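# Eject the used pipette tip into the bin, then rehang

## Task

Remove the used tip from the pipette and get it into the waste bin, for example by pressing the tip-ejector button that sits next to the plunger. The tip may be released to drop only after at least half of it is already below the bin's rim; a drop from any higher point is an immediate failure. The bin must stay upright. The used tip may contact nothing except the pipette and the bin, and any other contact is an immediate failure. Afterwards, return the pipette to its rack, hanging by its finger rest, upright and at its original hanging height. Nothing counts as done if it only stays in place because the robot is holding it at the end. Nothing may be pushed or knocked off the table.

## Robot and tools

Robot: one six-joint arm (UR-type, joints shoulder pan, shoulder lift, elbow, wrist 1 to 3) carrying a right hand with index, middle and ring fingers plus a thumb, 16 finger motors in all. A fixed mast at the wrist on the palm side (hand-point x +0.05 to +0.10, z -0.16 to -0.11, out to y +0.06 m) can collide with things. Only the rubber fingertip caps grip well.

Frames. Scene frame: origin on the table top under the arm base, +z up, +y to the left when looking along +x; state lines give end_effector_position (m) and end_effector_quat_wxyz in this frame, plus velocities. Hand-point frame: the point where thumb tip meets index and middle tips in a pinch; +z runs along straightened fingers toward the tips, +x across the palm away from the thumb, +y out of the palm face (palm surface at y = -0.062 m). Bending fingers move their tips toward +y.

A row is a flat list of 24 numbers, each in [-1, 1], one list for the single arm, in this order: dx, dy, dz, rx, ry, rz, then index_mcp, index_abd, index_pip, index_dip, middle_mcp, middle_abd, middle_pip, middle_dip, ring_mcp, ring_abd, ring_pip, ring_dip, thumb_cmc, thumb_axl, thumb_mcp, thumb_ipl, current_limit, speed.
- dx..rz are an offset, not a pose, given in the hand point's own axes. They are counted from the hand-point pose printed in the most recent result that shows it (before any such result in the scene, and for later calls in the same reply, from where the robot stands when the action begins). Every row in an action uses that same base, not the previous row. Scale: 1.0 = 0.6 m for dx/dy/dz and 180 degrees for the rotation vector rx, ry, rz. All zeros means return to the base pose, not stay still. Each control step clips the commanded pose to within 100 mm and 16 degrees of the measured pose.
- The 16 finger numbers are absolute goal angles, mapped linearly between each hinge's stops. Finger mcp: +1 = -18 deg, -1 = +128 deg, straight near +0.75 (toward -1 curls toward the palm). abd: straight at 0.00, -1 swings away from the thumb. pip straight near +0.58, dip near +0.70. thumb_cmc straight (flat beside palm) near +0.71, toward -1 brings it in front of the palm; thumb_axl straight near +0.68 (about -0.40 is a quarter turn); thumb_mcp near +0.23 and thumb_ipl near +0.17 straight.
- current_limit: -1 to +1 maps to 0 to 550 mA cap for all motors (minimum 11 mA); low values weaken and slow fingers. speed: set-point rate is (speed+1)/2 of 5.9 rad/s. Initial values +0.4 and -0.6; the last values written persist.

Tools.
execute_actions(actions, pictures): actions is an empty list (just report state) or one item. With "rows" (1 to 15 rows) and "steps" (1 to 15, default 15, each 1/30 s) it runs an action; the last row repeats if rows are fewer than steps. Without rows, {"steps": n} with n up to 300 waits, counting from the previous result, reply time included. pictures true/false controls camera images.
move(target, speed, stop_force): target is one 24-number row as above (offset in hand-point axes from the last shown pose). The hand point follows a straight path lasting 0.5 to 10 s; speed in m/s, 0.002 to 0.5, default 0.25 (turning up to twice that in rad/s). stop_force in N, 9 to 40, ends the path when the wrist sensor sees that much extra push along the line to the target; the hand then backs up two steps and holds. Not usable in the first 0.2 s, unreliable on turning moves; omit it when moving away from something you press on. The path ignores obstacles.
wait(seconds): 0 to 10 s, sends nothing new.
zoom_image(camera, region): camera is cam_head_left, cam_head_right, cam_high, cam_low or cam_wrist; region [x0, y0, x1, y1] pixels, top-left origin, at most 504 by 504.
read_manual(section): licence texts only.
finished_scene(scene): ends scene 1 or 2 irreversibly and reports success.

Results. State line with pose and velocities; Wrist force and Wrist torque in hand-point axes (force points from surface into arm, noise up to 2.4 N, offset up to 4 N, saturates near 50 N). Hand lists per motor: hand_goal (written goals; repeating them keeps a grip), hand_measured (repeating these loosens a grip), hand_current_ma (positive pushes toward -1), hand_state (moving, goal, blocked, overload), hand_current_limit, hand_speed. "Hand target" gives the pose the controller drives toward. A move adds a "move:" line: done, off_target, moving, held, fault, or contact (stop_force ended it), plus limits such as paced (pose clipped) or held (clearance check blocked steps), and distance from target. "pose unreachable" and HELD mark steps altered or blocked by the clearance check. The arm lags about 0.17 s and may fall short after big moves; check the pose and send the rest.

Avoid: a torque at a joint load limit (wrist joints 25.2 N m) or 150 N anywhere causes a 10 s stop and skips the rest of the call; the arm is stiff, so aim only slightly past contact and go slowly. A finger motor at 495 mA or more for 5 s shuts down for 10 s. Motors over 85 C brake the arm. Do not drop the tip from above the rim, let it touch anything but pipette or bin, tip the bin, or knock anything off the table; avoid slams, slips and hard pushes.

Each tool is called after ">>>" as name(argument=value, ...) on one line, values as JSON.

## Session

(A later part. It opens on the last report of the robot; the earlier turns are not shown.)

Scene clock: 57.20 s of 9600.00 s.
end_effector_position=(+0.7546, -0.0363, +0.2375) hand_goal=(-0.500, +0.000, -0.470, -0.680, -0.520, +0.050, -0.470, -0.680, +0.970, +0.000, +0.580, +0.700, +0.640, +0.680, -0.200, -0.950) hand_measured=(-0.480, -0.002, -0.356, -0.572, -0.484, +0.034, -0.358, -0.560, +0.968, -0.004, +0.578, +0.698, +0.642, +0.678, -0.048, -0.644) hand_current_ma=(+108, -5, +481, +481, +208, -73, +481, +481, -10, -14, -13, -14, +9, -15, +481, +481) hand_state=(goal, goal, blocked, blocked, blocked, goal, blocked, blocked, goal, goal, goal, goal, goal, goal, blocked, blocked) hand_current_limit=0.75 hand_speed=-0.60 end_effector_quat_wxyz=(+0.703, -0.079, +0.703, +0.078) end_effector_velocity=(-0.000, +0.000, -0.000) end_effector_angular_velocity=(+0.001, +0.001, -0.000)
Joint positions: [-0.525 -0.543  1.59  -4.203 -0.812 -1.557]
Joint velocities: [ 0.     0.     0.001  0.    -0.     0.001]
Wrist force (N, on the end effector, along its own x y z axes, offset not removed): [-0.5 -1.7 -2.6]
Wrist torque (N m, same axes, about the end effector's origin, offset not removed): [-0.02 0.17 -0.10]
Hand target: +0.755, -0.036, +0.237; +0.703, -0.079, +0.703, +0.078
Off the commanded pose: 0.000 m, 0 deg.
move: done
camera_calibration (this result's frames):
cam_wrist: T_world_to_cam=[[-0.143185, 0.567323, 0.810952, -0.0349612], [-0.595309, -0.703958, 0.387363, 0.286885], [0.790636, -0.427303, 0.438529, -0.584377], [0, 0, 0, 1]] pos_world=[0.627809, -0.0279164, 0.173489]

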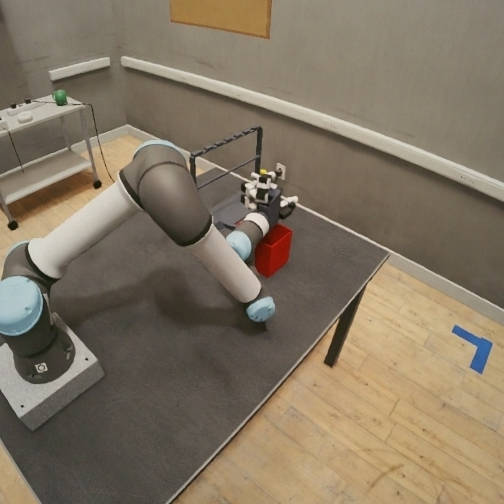

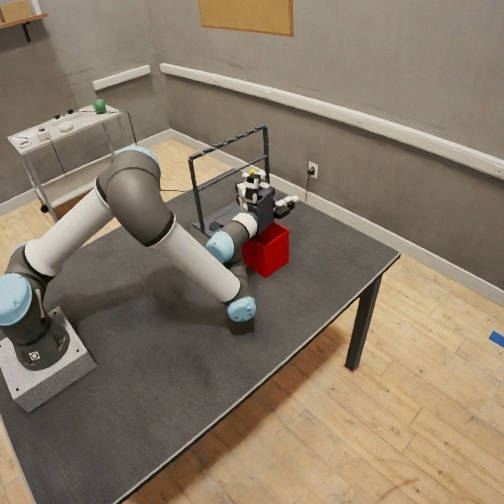

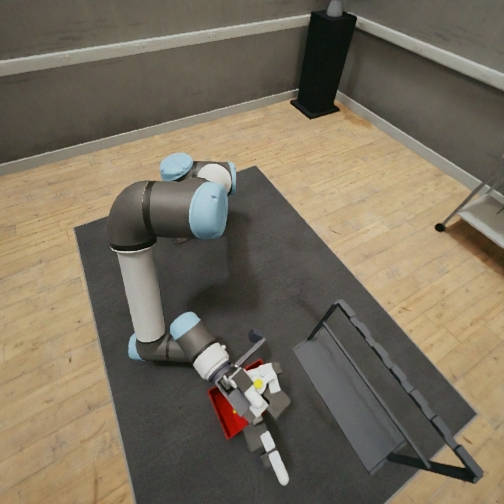

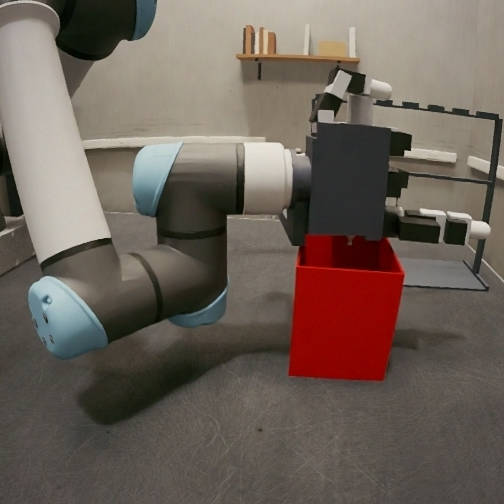

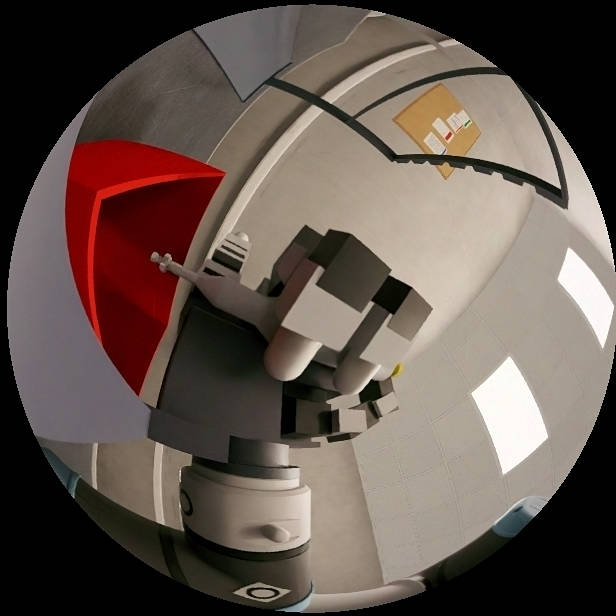

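Ejected. Return.

>>> move(target=[-0.085,0,0,0,0,0,-0.5,0,-0.47,-0.68,-0.52,0.05,-0.47,-0.68,0.97,0,0.58,0.7,0.68,0.68,0.4,-0.3,0.75,-0.6], speed=0.08)

>>> move(target=[0.05,0.228,0.057,0,0,0,-0.5,0,-0.47,-0.68,-0.52,0.05,-0.47,-0.68,0.97,0,0.58,0.7,0.68,0.68,0.4,-0.3,0.75,-0.6], speed=0.12)

>>> move(target=[0,0.132,0.019,0,0,0,-0.5,0,-0.47,-0.68,-0.52,0.05,-0.47,-0.68,0.97,0,0.58,0.7,0.68,0.68,0.4,-0.3,0.75,-0.6], speed=0.04)

>>> zoom_image(camera="cam_high", region=[295,265,415,385])

Scene clock: 61.83 s of 9600.00 s.
end_effector_position=(+0.7546, -0.0364, +0.2882) hand_goal=(-0.500, +0.000, -0.470, -0.680, -0.520, +0.050, -0.470, -0.680, +0.970, +0.000, +0.580, +0.700, +0.680, +0.680, +0.400, -0.300) hand_measured=(-0.480, -0.002, -0.356, -0.572, -0.484, +0.034, -0.358, -0.560, +0.968, -0.004, +0.578, +0.698, +0.678, +0.678, +0.398, -0.304) hand_current_ma=(+108, -5, +481, +481, +205, -73, +481, +481, -10, -14, -13, -14, -7, -10, -12, -25) hand_state=(goal, goal, blocked, blocked, blocked, goal, blocked, blocked, goal, goal, goal, goal, goal, goal, goal, goal) hand_current_limit=0.75 hand_speed=-0.60 end_effector_quat_wxyz=(+0.703, -0.079, +0.703, +0.078) end_effector_velocity=(-0.000, -0.000, +0.002) end_effector_angular_velocity=(-0.001, -0.001, -0.000)
Joint positions: [-0.526 -0.644  1.62  -4.131 -0.811 -1.557]
Joint velocities: [-0.    -0.005  0.002  0.002  0.    -0.001]
Wrist force (N, on the end effector, along its own x y z axes, offset not removed): [-0.4 0.4 -1.0]
Wrist torque (N m, same axes, about the end effector's origin, offset not removed): [0.15 0.10 -0.14]
Hand target: +0.755, -0.036, +0.289; +0.703, -0.079, +0.703, +0.078
Off the commanded pose: 0.000 m, 0 deg.
After step 90, 0.53 s passed at rest.
move: done
camera_calibration (this result's frames):
cam_wrist: T_world_to_cam=[[-0.143211, 0.567288, 0.810971, -0.0760638], [-0.595319, -0.703976, 0.387315, 0.267214], [0.790624, -0.427319, 0.438534, -0.606735], [0, 0, 0, 1]] pos_world=[0.627884, -0.0280068, 0.224264]

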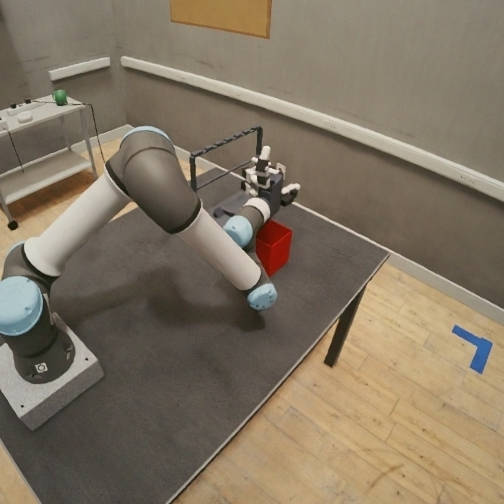

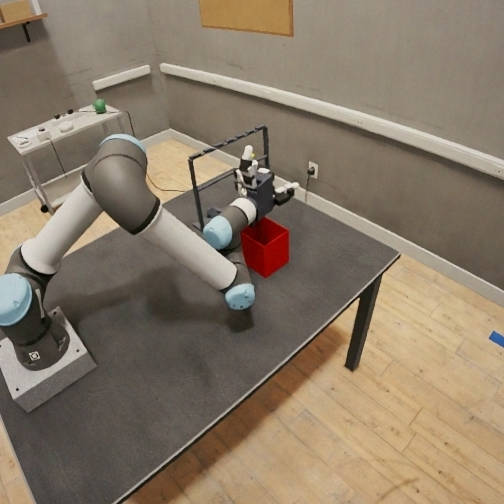

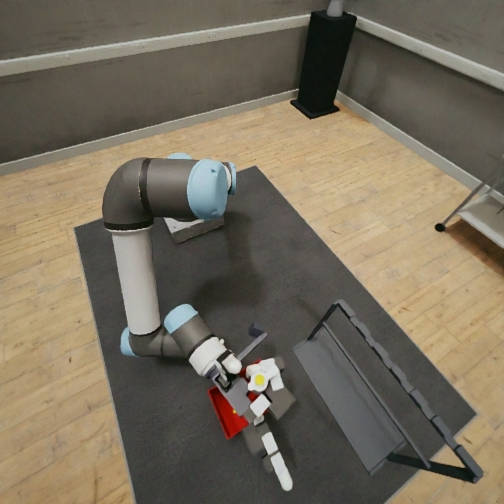

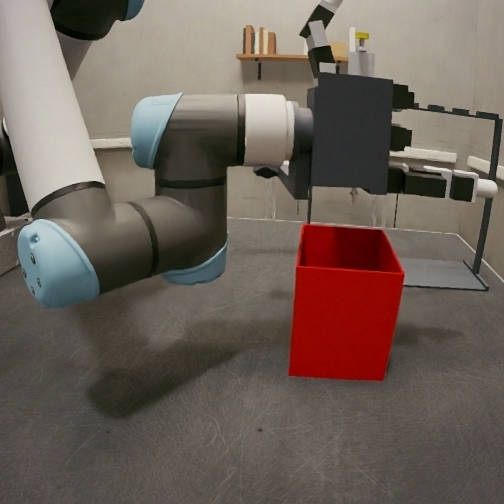

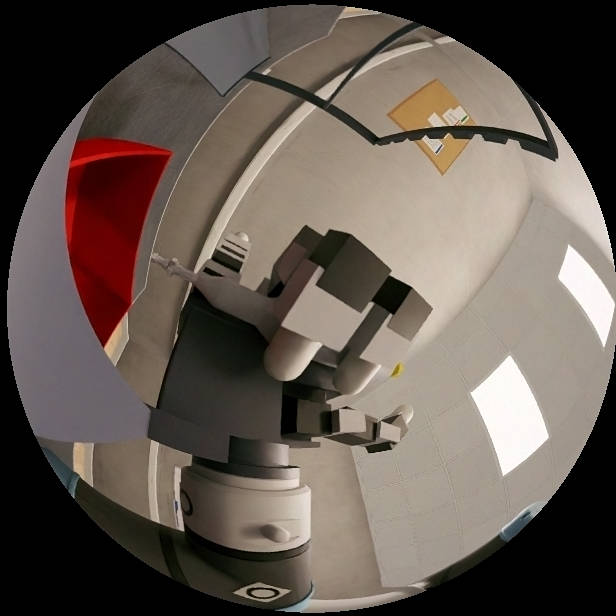

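Scene clock: 63.53 s of 9600.00 s.
end_effector_position=(+0.7575, +0.1044, +0.2586) hand_goal=(-0.500, +0.000, -0.470, -0.680, -0.520, +0.050, -0.470, -0.680, +0.970, +0.000, +0.580, +0.700, +0.680, +0.680, +0.400, -0.300) hand_measured=(-0.480, -0.002, -0.356, -0.572, -0.484, +0.034, -0.358, -0.560, +0.968, -0.004, +0.578, +0.698, +0.678, +0.678, +0.398, -0.304) hand_current_ma=(+108, -5, +481, +481, +205, -73, +481, +481, -9, -14, -13, -14, -7, -10, -12, -25) hand_state=(goal, goal, blocked, blocked, blocked, goal, blocked, blocked, goal, goal, goal, goal, goal, goal, goal, goal) hand_current_limit=0.75 hand_speed=-0.60 end_effector_quat_wxyz=(+0.703, -0.079, +0.703, +0.079) end_effector_velocity=(+0.001, +0.003, -0.000) end_effector_angular_velocity=(-0.000, -0.001, -0.000)
Joint positions: [-0.288 -0.615  1.681 -4.22  -1.049 -1.561]
Joint velocities: [ 0.005  0.001 -0.002 -0.    -0.005  0.   ]
Wrist force (N, on the end effector, along its own x y z axes, offset not removed): [2.7 -0.8 -0.6]
Wrist torque (N m, same axes, about the end effector's origin, offset not removed): [0.01 -0.33 0.01]
Hand target: +0.758, +0.105, +0.259; +0.703, -0.079, +0.703, +0.079
Off the commanded pose: 0.001 m, 0 deg.
move: done
camera_calibration (this result's frames):
cam_wrist: T_world_to_cam=[[-0.143318, 0.566986, 0.811164, -0.131435], [-0.595341, -0.704136, 0.38699, 0.379638], [0.790588, -0.427457, 0.438466, -0.535757], [0, 0, 0, 1]] pos_world=[0.63074, 0.112826, 0.19461]

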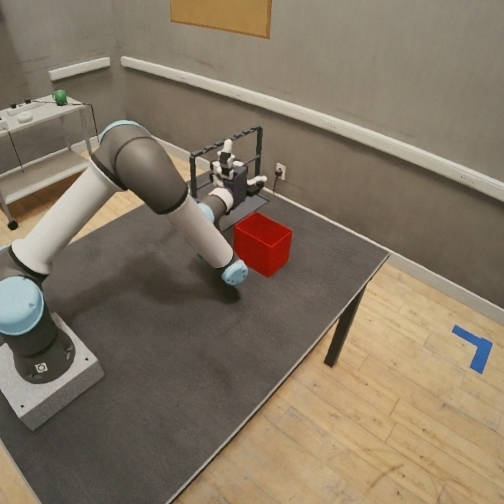

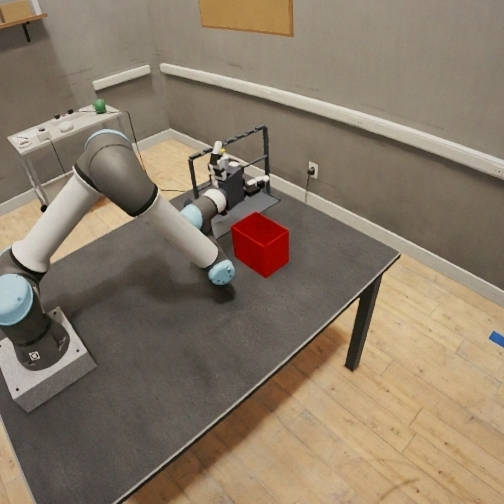

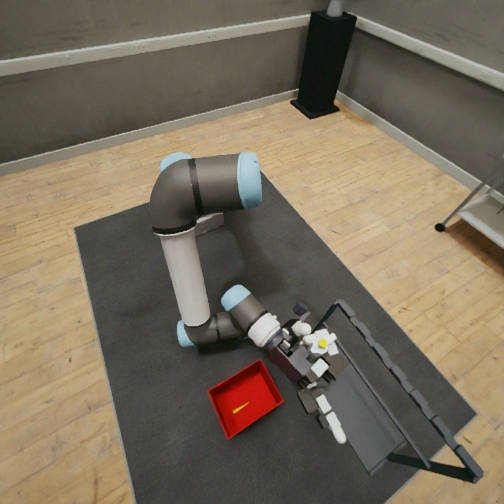

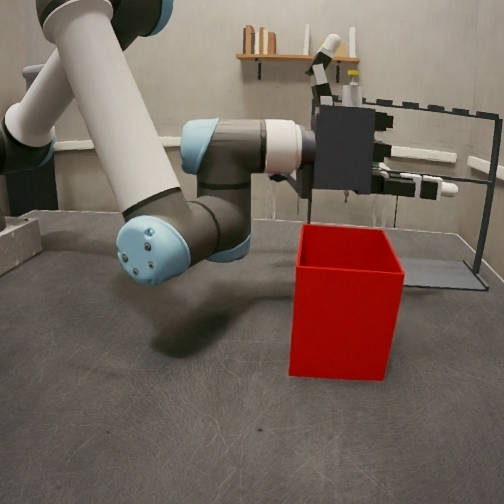

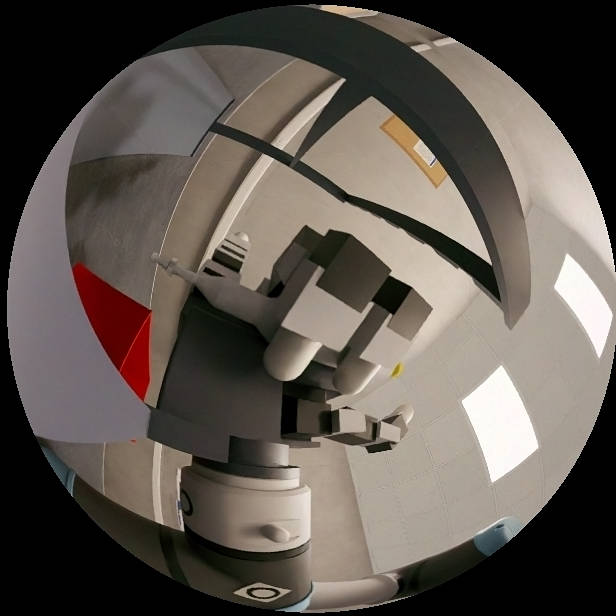

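Scene clock: 65.90 s of 9600.00 s.
end_effector_position=(+0.7509, +0.1840, +0.2588) hand_goal=(-0.500, +0.000, -0.470, -0.680, -0.520, +0.050, -0.470, -0.680, +0.970, +0.000, +0.580, +0.700, +0.680, +0.680, +0.400, -0.300) hand_measured=(-0.480, -0.002, -0.356, -0.572, -0.484, +0.034, -0.358, -0.560, +0.968, -0.004, +0.578, +0.698, +0.678, +0.678, +0.398, -0.304) hand_current_ma=(+108, -5, +481, +481, +205, -73, +481, +481, -9, -14, -13, -14, -7, -10, -12, -25) hand_state=(goal, goal, blocked, blocked, blocked, goal, blocked, blocked, goal, goal, goal, goal, goal, goal, goal, goal) hand_current_limit=0.75 hand_speed=-0.60 end_effector_quat_wxyz=(+0.703, -0.079, +0.703, +0.079) end_effector_velocity=(-0.000, +0.002, +0.000) end_effector_angular_velocity=(+0.000, -0.000, -0.000)
Joint positions: [-0.145 -0.622  1.699 -4.23  -1.192 -1.562]
Joint velocities: [ 0.004 -0.    -0.     0.    -0.004  0.   ]
Wrist force (N, on the end effector, along its own x y z axes, offset not removed): [0.1 1.0 0.2]
Wrist torque (N m, same axes, about the end effector's origin, offset not removed): [-0.04 -0.15 -0.25]
Hand target: +0.751, +0.184, +0.259; +0.703, -0.079, +0.703, +0.079
Off the commanded pose: 0.000 m, 0 deg.
move: done
camera_calibration (this result's frames):
cam_wrist: T_world_to_cam=[[-0.143237, 0.566766, 0.811332, -0.177654], [-0.59529, -0.704248, 0.386866, 0.431701], [0.790641, -0.427564, 0.438264, -0.496629], [0, 0, 0, 1]] pos_world=[0.624196, 0.192372, 0.194781]

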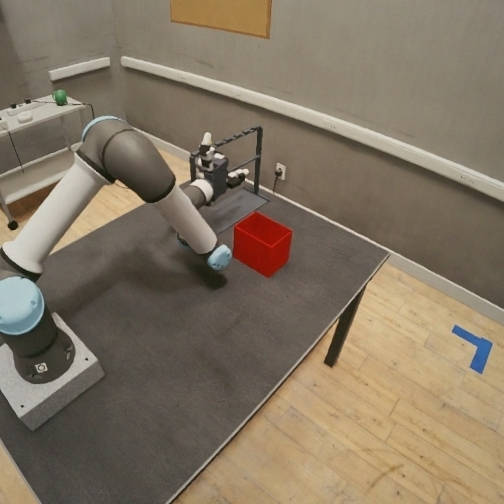

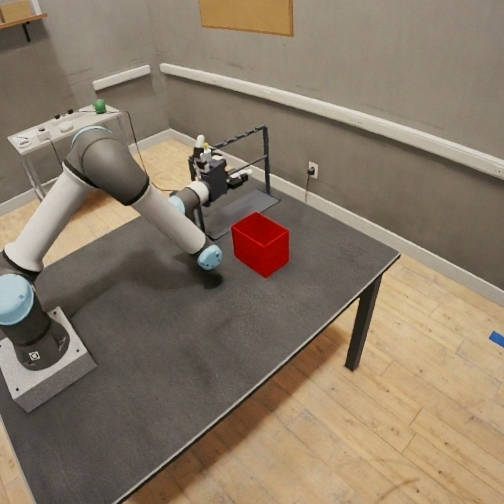

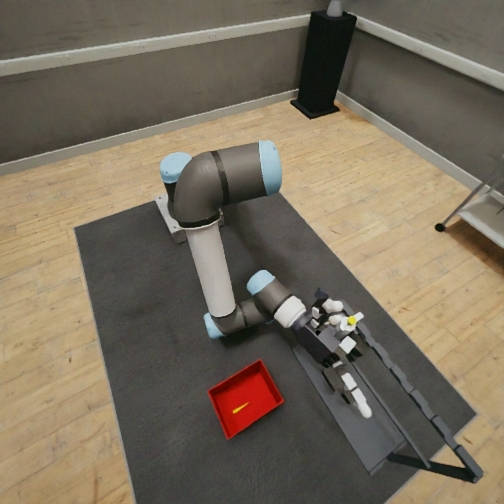

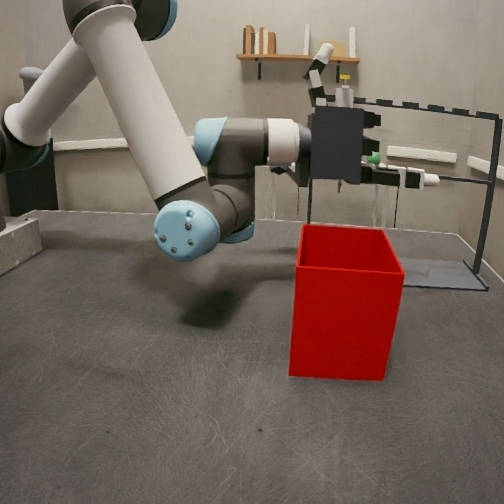

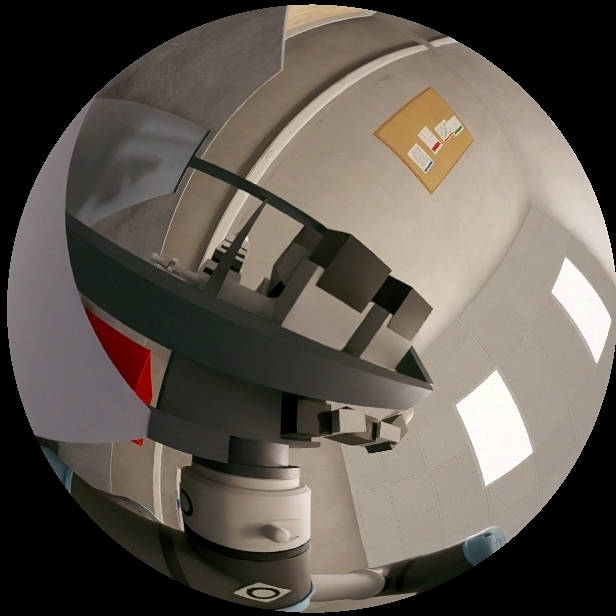

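Region (295, 265, 415, 385) of cam_high's 504x504 image, scaled by 4.200, with more detail than that image has.

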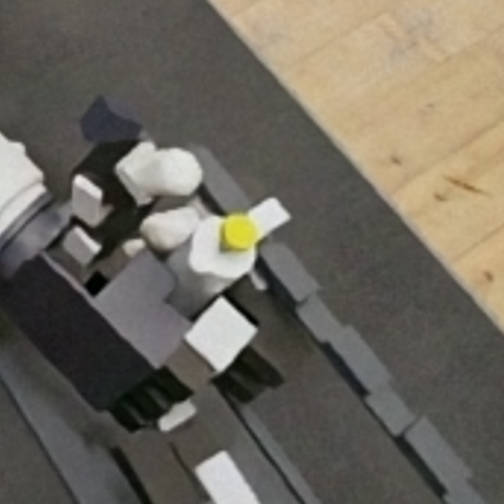

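>>> move(target=[0.022,0.0015,0.0025,0,0,0,-0.5,0,-0.47,-0.68,-0.52,0.05,-0.47,-0.68,0.97,0,0.58,0.7,0.68,0.68,0.4,-0.3,0.75,-0.6], speed=0.01)

>>> zoom_image(camera="cam_high", region=[295,265,415,385])

>>> zoom_image(camera="cam_low", region=[290,60,410,240])

Scene clock: 70.20 s of 9600.00 s.
end_effector_position=(+0.7522, +0.1852, +0.2458) hand_goal=(-0.500, +0.000, -0.470, -0.680, -0.520, +0.050, -0.470, -0.680, +0.970, +0.000, +0.580, +0.700, +0.680, +0.680, +0.400, -0.300) hand_measured=(-0.480, -0.002, -0.356, -0.572, -0.484, +0.034, -0.358, -0.560, +0.968, -0.004, +0.578, +0.698, +0.678, +0.678, +0.398, -0.304) hand_current_ma=(+108, -5, +481, +481, +205, -73, +481, +481, -9, -14, -13, -14, -7, -10, -12, -25) hand_state=(goal, goal, blocked, blocked, blocked, goal, blocked, blocked, goal, goal, goal, goal, goal, goal, goal, goal) hand_current_limit=0.75 hand_speed=-0.60 end_effector_quat_wxyz=(+0.703, -0.079, +0.703, +0.079) end_effector_velocity=(+0.000, +0.001, -0.002) end_effector_angular_velocity=(-0.000, -0.000, +0.001)
Joint positions: [-0.142 -0.593  1.686 -4.246 -1.195 -1.562]
Joint velocities: [ 0.001  0.004 -0.002 -0.002 -0.001 -0.   ]
Wrist force (N, on the end effector, along its own x y z axes, offset not removed): [1.2 -0.5 -0.3]
Wrist torque (N m, same axes, about the end effector's origin, offset not removed): [-0.04 -0.17 -0.05]
Hand target: +0.752, +0.185, +0.246; +0.703, -0.079, +0.703, +0.079
Off the commanded pose: 0.000 m, 0 deg.
move: done
camera_calibration (this result's frames):
cam_wrist: T_world_to_cam=[[-0.143229, 0.566769, 0.811331, -0.167646], [-0.595287, -0.704246, 0.386874, 0.438301], [0.790645, -0.427563, 0.438259, -0.49138], [0, 0, 0, 1]] pos_world=[0.62541, 0.193593, 0.181801]

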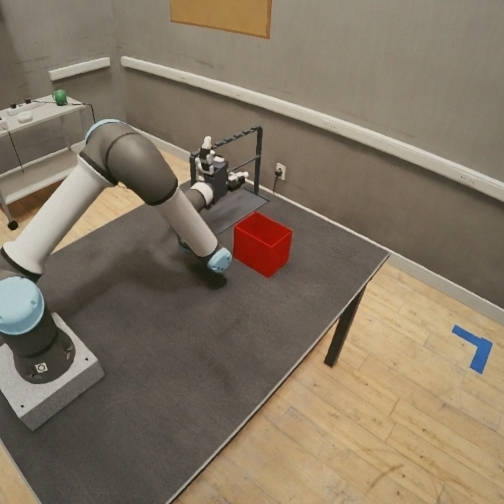

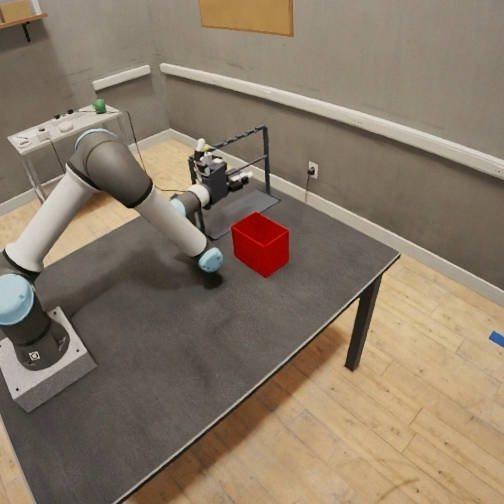

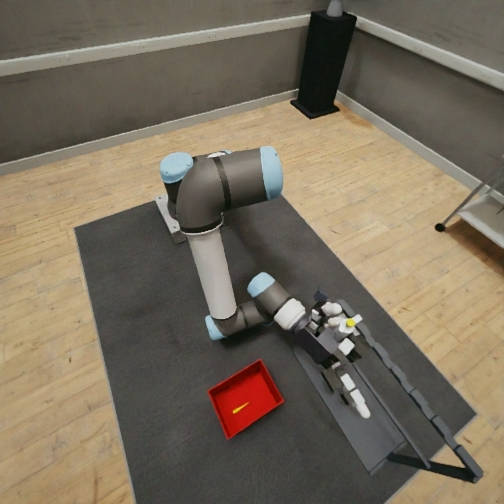

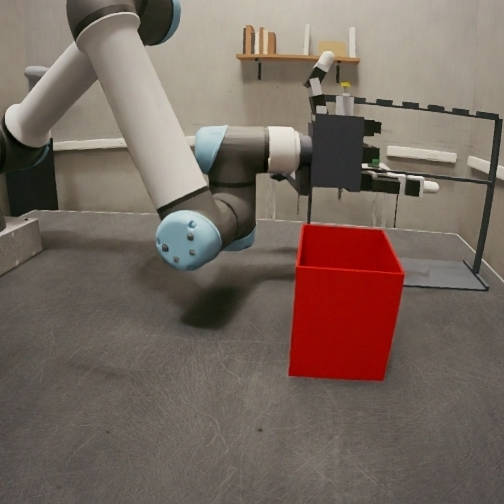

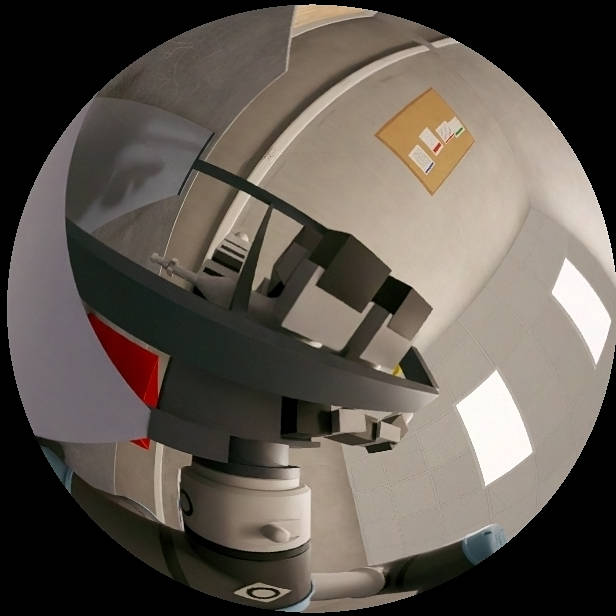

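Region (295, 265, 415, 385) of cam_high's 504x504 image, scaled by 4.200, with more detail than that image has.

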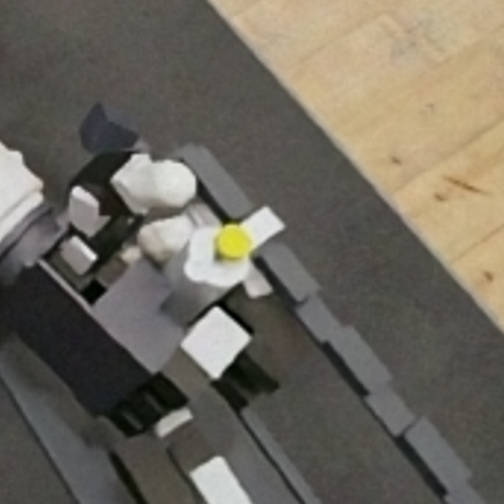

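Region (290, 60, 410, 240) of cam_low's 504x504 image, scaled by 2.800, with more detail than that image has.

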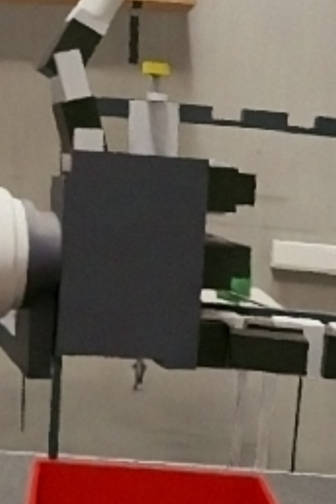

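>>> move(target=[0.001,0,0,0,0,0,-0.14,0,-0.15,-0.03,-0.14,0,-0.15,-0.03,0.97,0,0.58,0.7,0.68,0.68,0.4,-0.3,0.75,-0.8])

>>> move(target=[0,0,0,0,0,0,0.3,0,0.25,0.2,0.3,0,0.25,0.2,0.97,0,0.58,0.7,0.68,0.68,0.4,-0.3,0.75,-0.6])

>>> move(target=[0,-0.12,-0.019,0,0,0,0.3,0,0.25,0.2,0.3,0,0.25,0.2,0.97,0,0.58,0.7,0.68,0.68,0.4,-0.3,0.75,-0.6], speed=0.05)

>>> zoom_image(camera="cam_high", region=[295,265,415,385])

Scene clock: 75.17 s of 9600.00 s.
end_effector_position=(+0.7522, +0.1852, +0.2452) hand_goal=(-0.140, +0.000, -0.150, -0.030, -0.140, +0.000, -0.150, -0.030, +0.970, +0.000, +0.580, +0.700, +0.680, +0.680, +0.400, -0.300) hand_measured=(-0.142, -0.002, -0.152, -0.032, -0.142, -0.002, -0.152, -0.032, +0.968, -0.004, +0.578, +0.698, +0.678, +0.678, +0.398, -0.304) hand_current_ma=(-14, -9, -13, -14, -14, -5, -13, -14, -9, -14, -13, -14, -7, -10, -12, -25) hand_state=(goal, goal, goal, goal, goal, goal, goal, goal, goal, goal, goal, goal, goal, goal, goal, goal) hand_current_limit=0.75 hand_speed=-0.80 end_effector_quat_wxyz=(+0.703, -0.079, +0.703, +0.079) end_effector_velocity=(-0.000, +0.000, -0.000) end_effector_angular_velocity=(-0.001, +0.001, +0.000)
Joint positions: [-0.142 -0.592  1.686 -4.247 -1.195 -1.562]
Joint velocities: [ 0.    -0.     0.     0.001  0.    -0.001]
Wrist force (N, on the end effector, along its own x y z axes, offset not removed): [-0.3 -0.1 -1.4]
Wrist torque (N m, same axes, about the end effector's origin, offset not removed): [-0.02 0.11 -0.03]
Hand target: +0.752, +0.185, +0.245; +0.703, -0.079, +0.703, +0.079
Off the commanded pose: 0.000 m, 0 deg.
After step 90, 0.43 s passed at rest.
move: done
camera_calibration (this result's frames):
cam_wrist: T_world_to_cam=[[-0.143247, 0.566765, 0.811331, -0.16716], [-0.595265, -0.704265, 0.386873, 0.438534], [0.790658, -0.427539, 0.438259, -0.491115], [0, 0, 0, 1]] pos_world=[0.625403, 0.193614, 0.1812]

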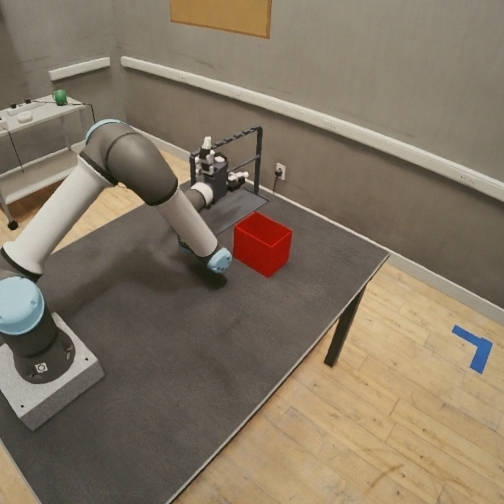

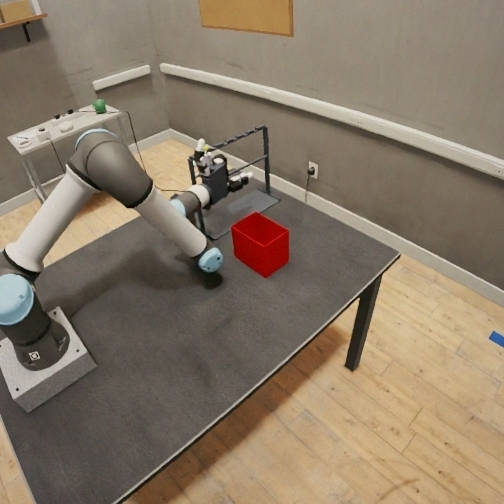

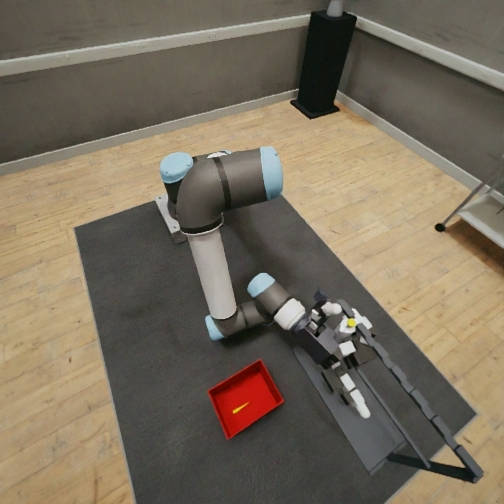

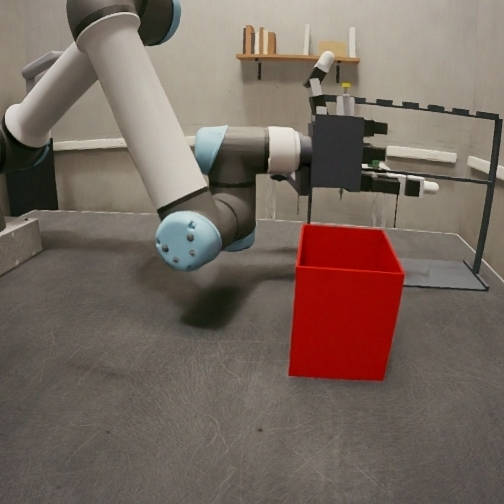

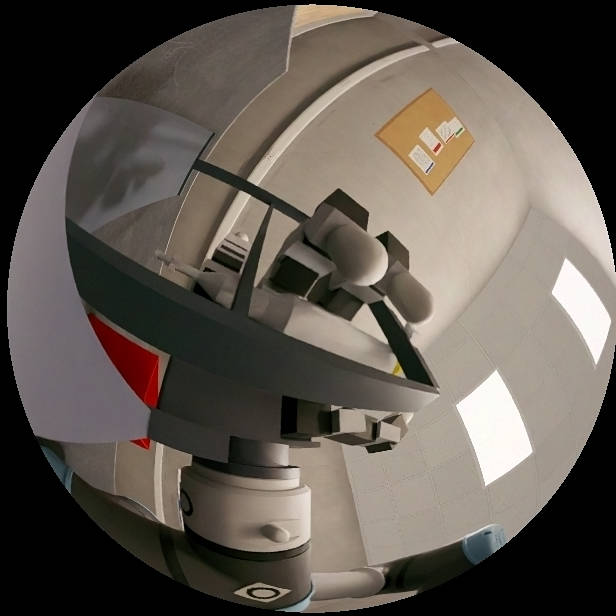

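Scene clock: 75.93 s of 9600.00 s.
end_effector_position=(+0.7522, +0.1852, +0.2452) hand_goal=(+0.300, +0.000, +0.250, +0.200, +0.300, +0.000, +0.250, +0.200, +0.970, +0.000, +0.580, +0.700, +0.680, +0.680, +0.400, -0.300) hand_measured=(+0.298, -0.002, +0.248, +0.198, +0.298, -0.002, +0.248, +0.198, +0.968, -0.004, +0.578, +0.698, +0.678, +0.678, +0.398, -0.304) hand_current_ma=(-13, -10, -13, -14, -13, -11, -13, -14, -9, -14, -13, -14, -7, -10, -12, -25) hand_state=(goal, goal, goal, goal, goal, goal, goal, goal, goal, goal, goal, goal, goal, goal, goal, goal) hand_current_limit=0.75 hand_speed=-0.60 end_effector_quat_wxyz=(+0.703, -0.079, +0.703, +0.079) end_effector_velocity=(+0.000, -0.000, -0.000) end_effector_angular_velocity=(-0.000, +0.000, -0.000)
Joint positions: [-0.142 -0.592  1.686 -4.247 -1.195 -1.562]
Joint velocities: [-0.  0.  0.  0. -0. -0.]
Wrist force (N, on the end effector, along its own x y z axes, offset not removed): [-1.0 1.2 -2.0]
Wrist torque (N m, same axes, about the end effector's origin, offset not removed): [0.10 0.23 0.01]
Hand target: +0.752, +0.185, +0.245; +0.703, -0.079, +0.703, +0.079
Off the commanded pose: 0.000 m, 0 deg.
move: done
camera_calibration (this result's frames):
cam_wrist: T_world_to_cam=[[-0.143252, 0.566765, 0.81133, -0.167157], [-0.595264, -0.704266, 0.386871, 0.438534], [0.790658, -0.427536, 0.438262, -0.491116], [0, 0, 0, 1]] pos_world=[0.625403, 0.193614, 0.181201]

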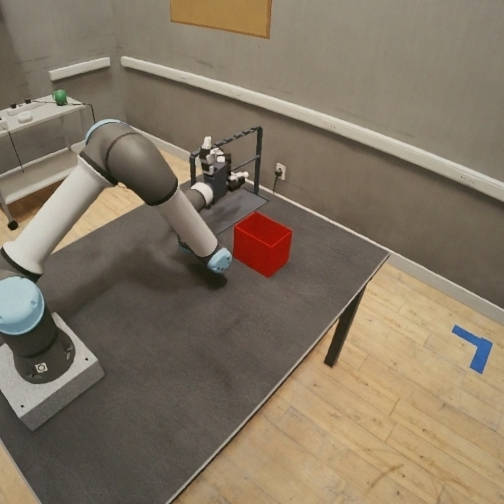

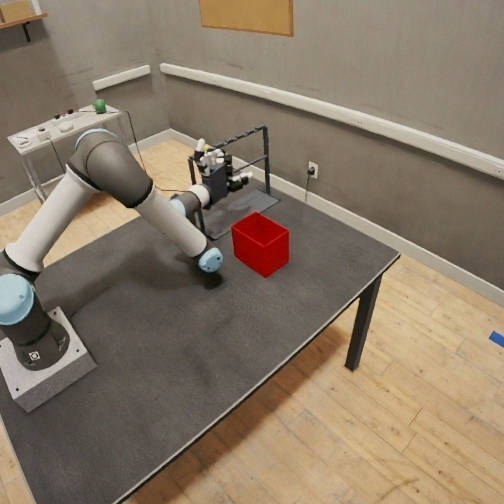

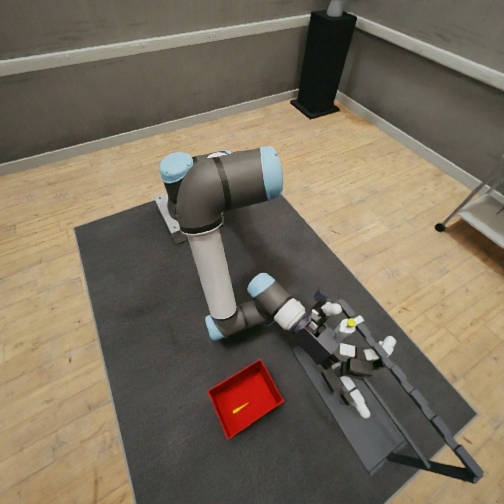

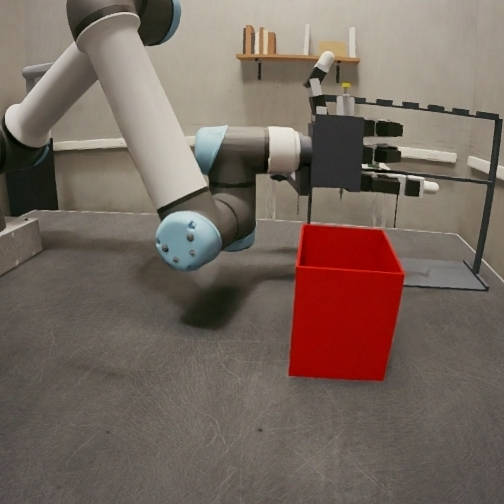

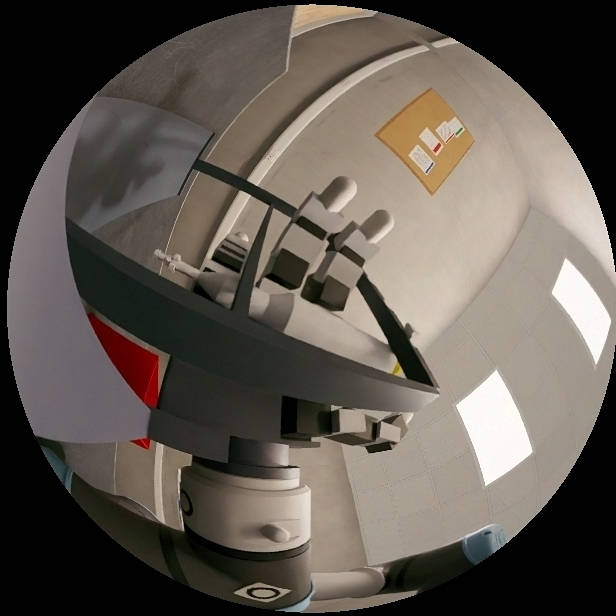

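Scene clock: 77.80 s of 9600.00 s.
end_effector_position=(+0.7570, +0.1127, +0.2450) hand_goal=(+0.300, +0.000, +0.250, +0.200, +0.300, +0.000, +0.250, +0.200, +0.970, +0.000, +0.580, +0.700, +0.680, +0.680, +0.400, -0.300) hand_measured=(+0.298, -0.002, +0.248, +0.198, +0.298, -0.002, +0.248, +0.198, +0.968, -0.004, +0.578, +0.698, +0.678, +0.678, +0.398, -0.304) hand_current_ma=(-12, -10, -13, -14, -12, -11, -13, -14, -9, -14, -13, -14, -7, -10, -12, -25) hand_state=(goal, goal, goal, goal, goal, goal, goal, goal, goal, goal, goal, goal, goal, goal, goal, goal) hand_current_limit=0.75 hand_speed=-0.60 end_effector_quat_wxyz=(+0.703, -0.079, +0.703, +0.079) end_effector_velocity=(+0.000, -0.002, -0.000) end_effector_angular_velocity=(+0.001, +0.000, +0.000)
Joint positions: [-0.273 -0.587  1.675 -4.241 -1.064 -1.561]
Joint velocities: [-0.004  0.001 -0.001  0.     0.004  0.001]
Wrist force (N, on the end effector, along its own x y z axes, offset not removed): [-1.3 -1.2 -2.3]
Wrist torque (N m, same axes, about the end effector's origin, offset not removed): [-0.15 0.24 -0.20]
Hand target: +0.757, +0.112, +0.245; +0.703, -0.079, +0.703, +0.079
Off the commanded pose: 0.000 m, 0 deg.
move: done
camera_calibration (this result's frames):
cam_wrist: T_world_to_cam=[[-0.143205, 0.566948, 0.811211, -0.125225], [-0.595256, -0.704171, 0.387057, 0.390373], [0.790672, -0.42745, 0.43832, -0.525938], [0, 0, 0, 1]] pos_world=[0.630284, 0.121073, 0.181017]

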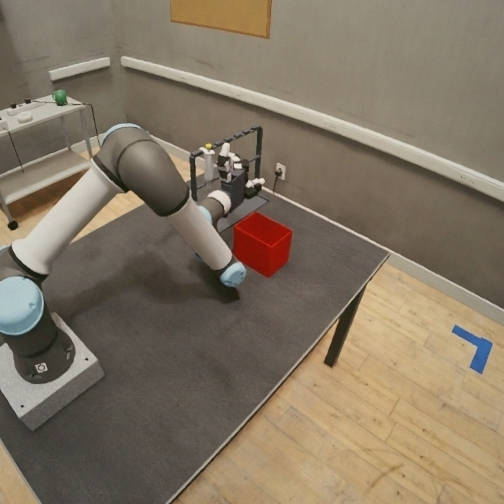

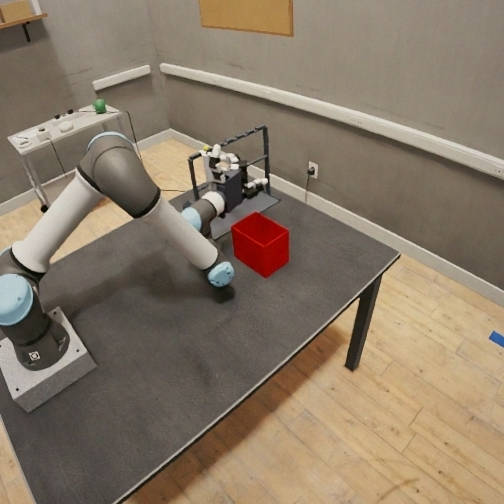

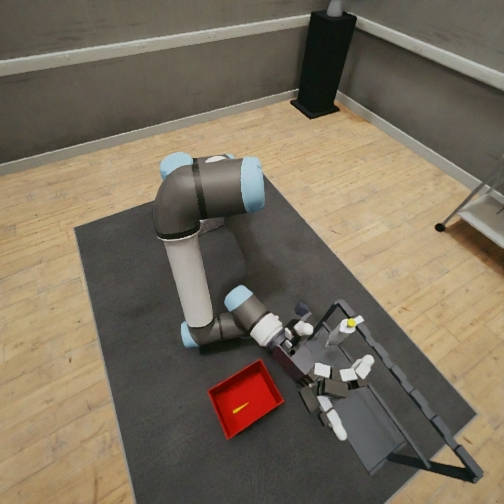

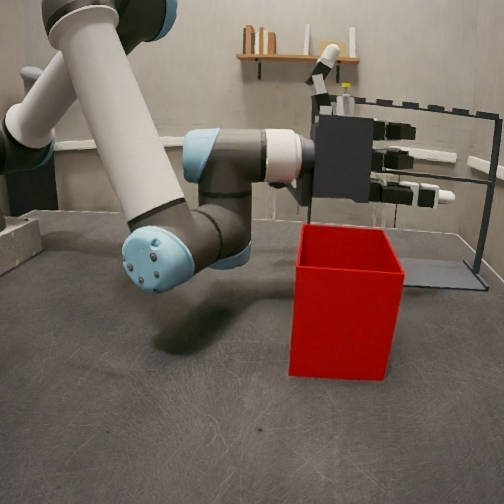

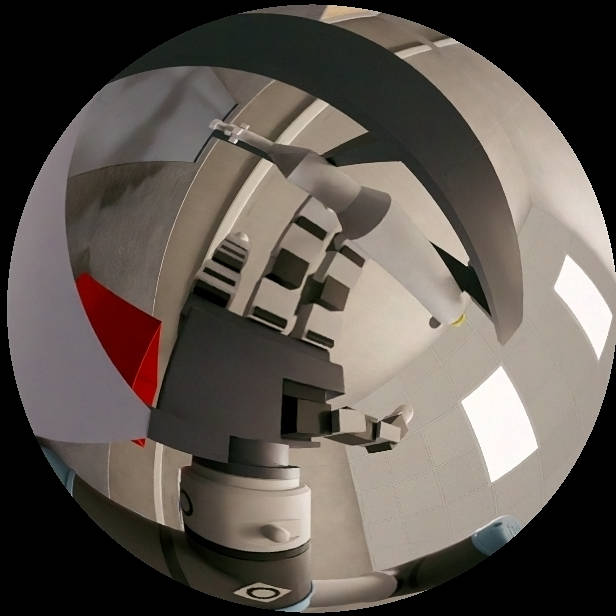

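Region (295, 265, 415, 385) of cam_high's 504x504 image, scaled by 4.200, with more detail than that image has.

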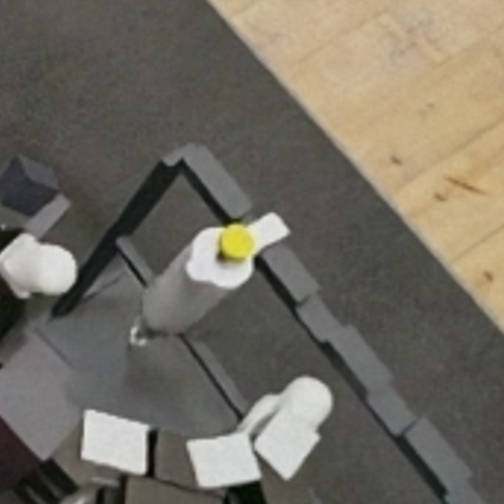

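>>> finished_scene(scene=2)

The scene is finished: the task was done.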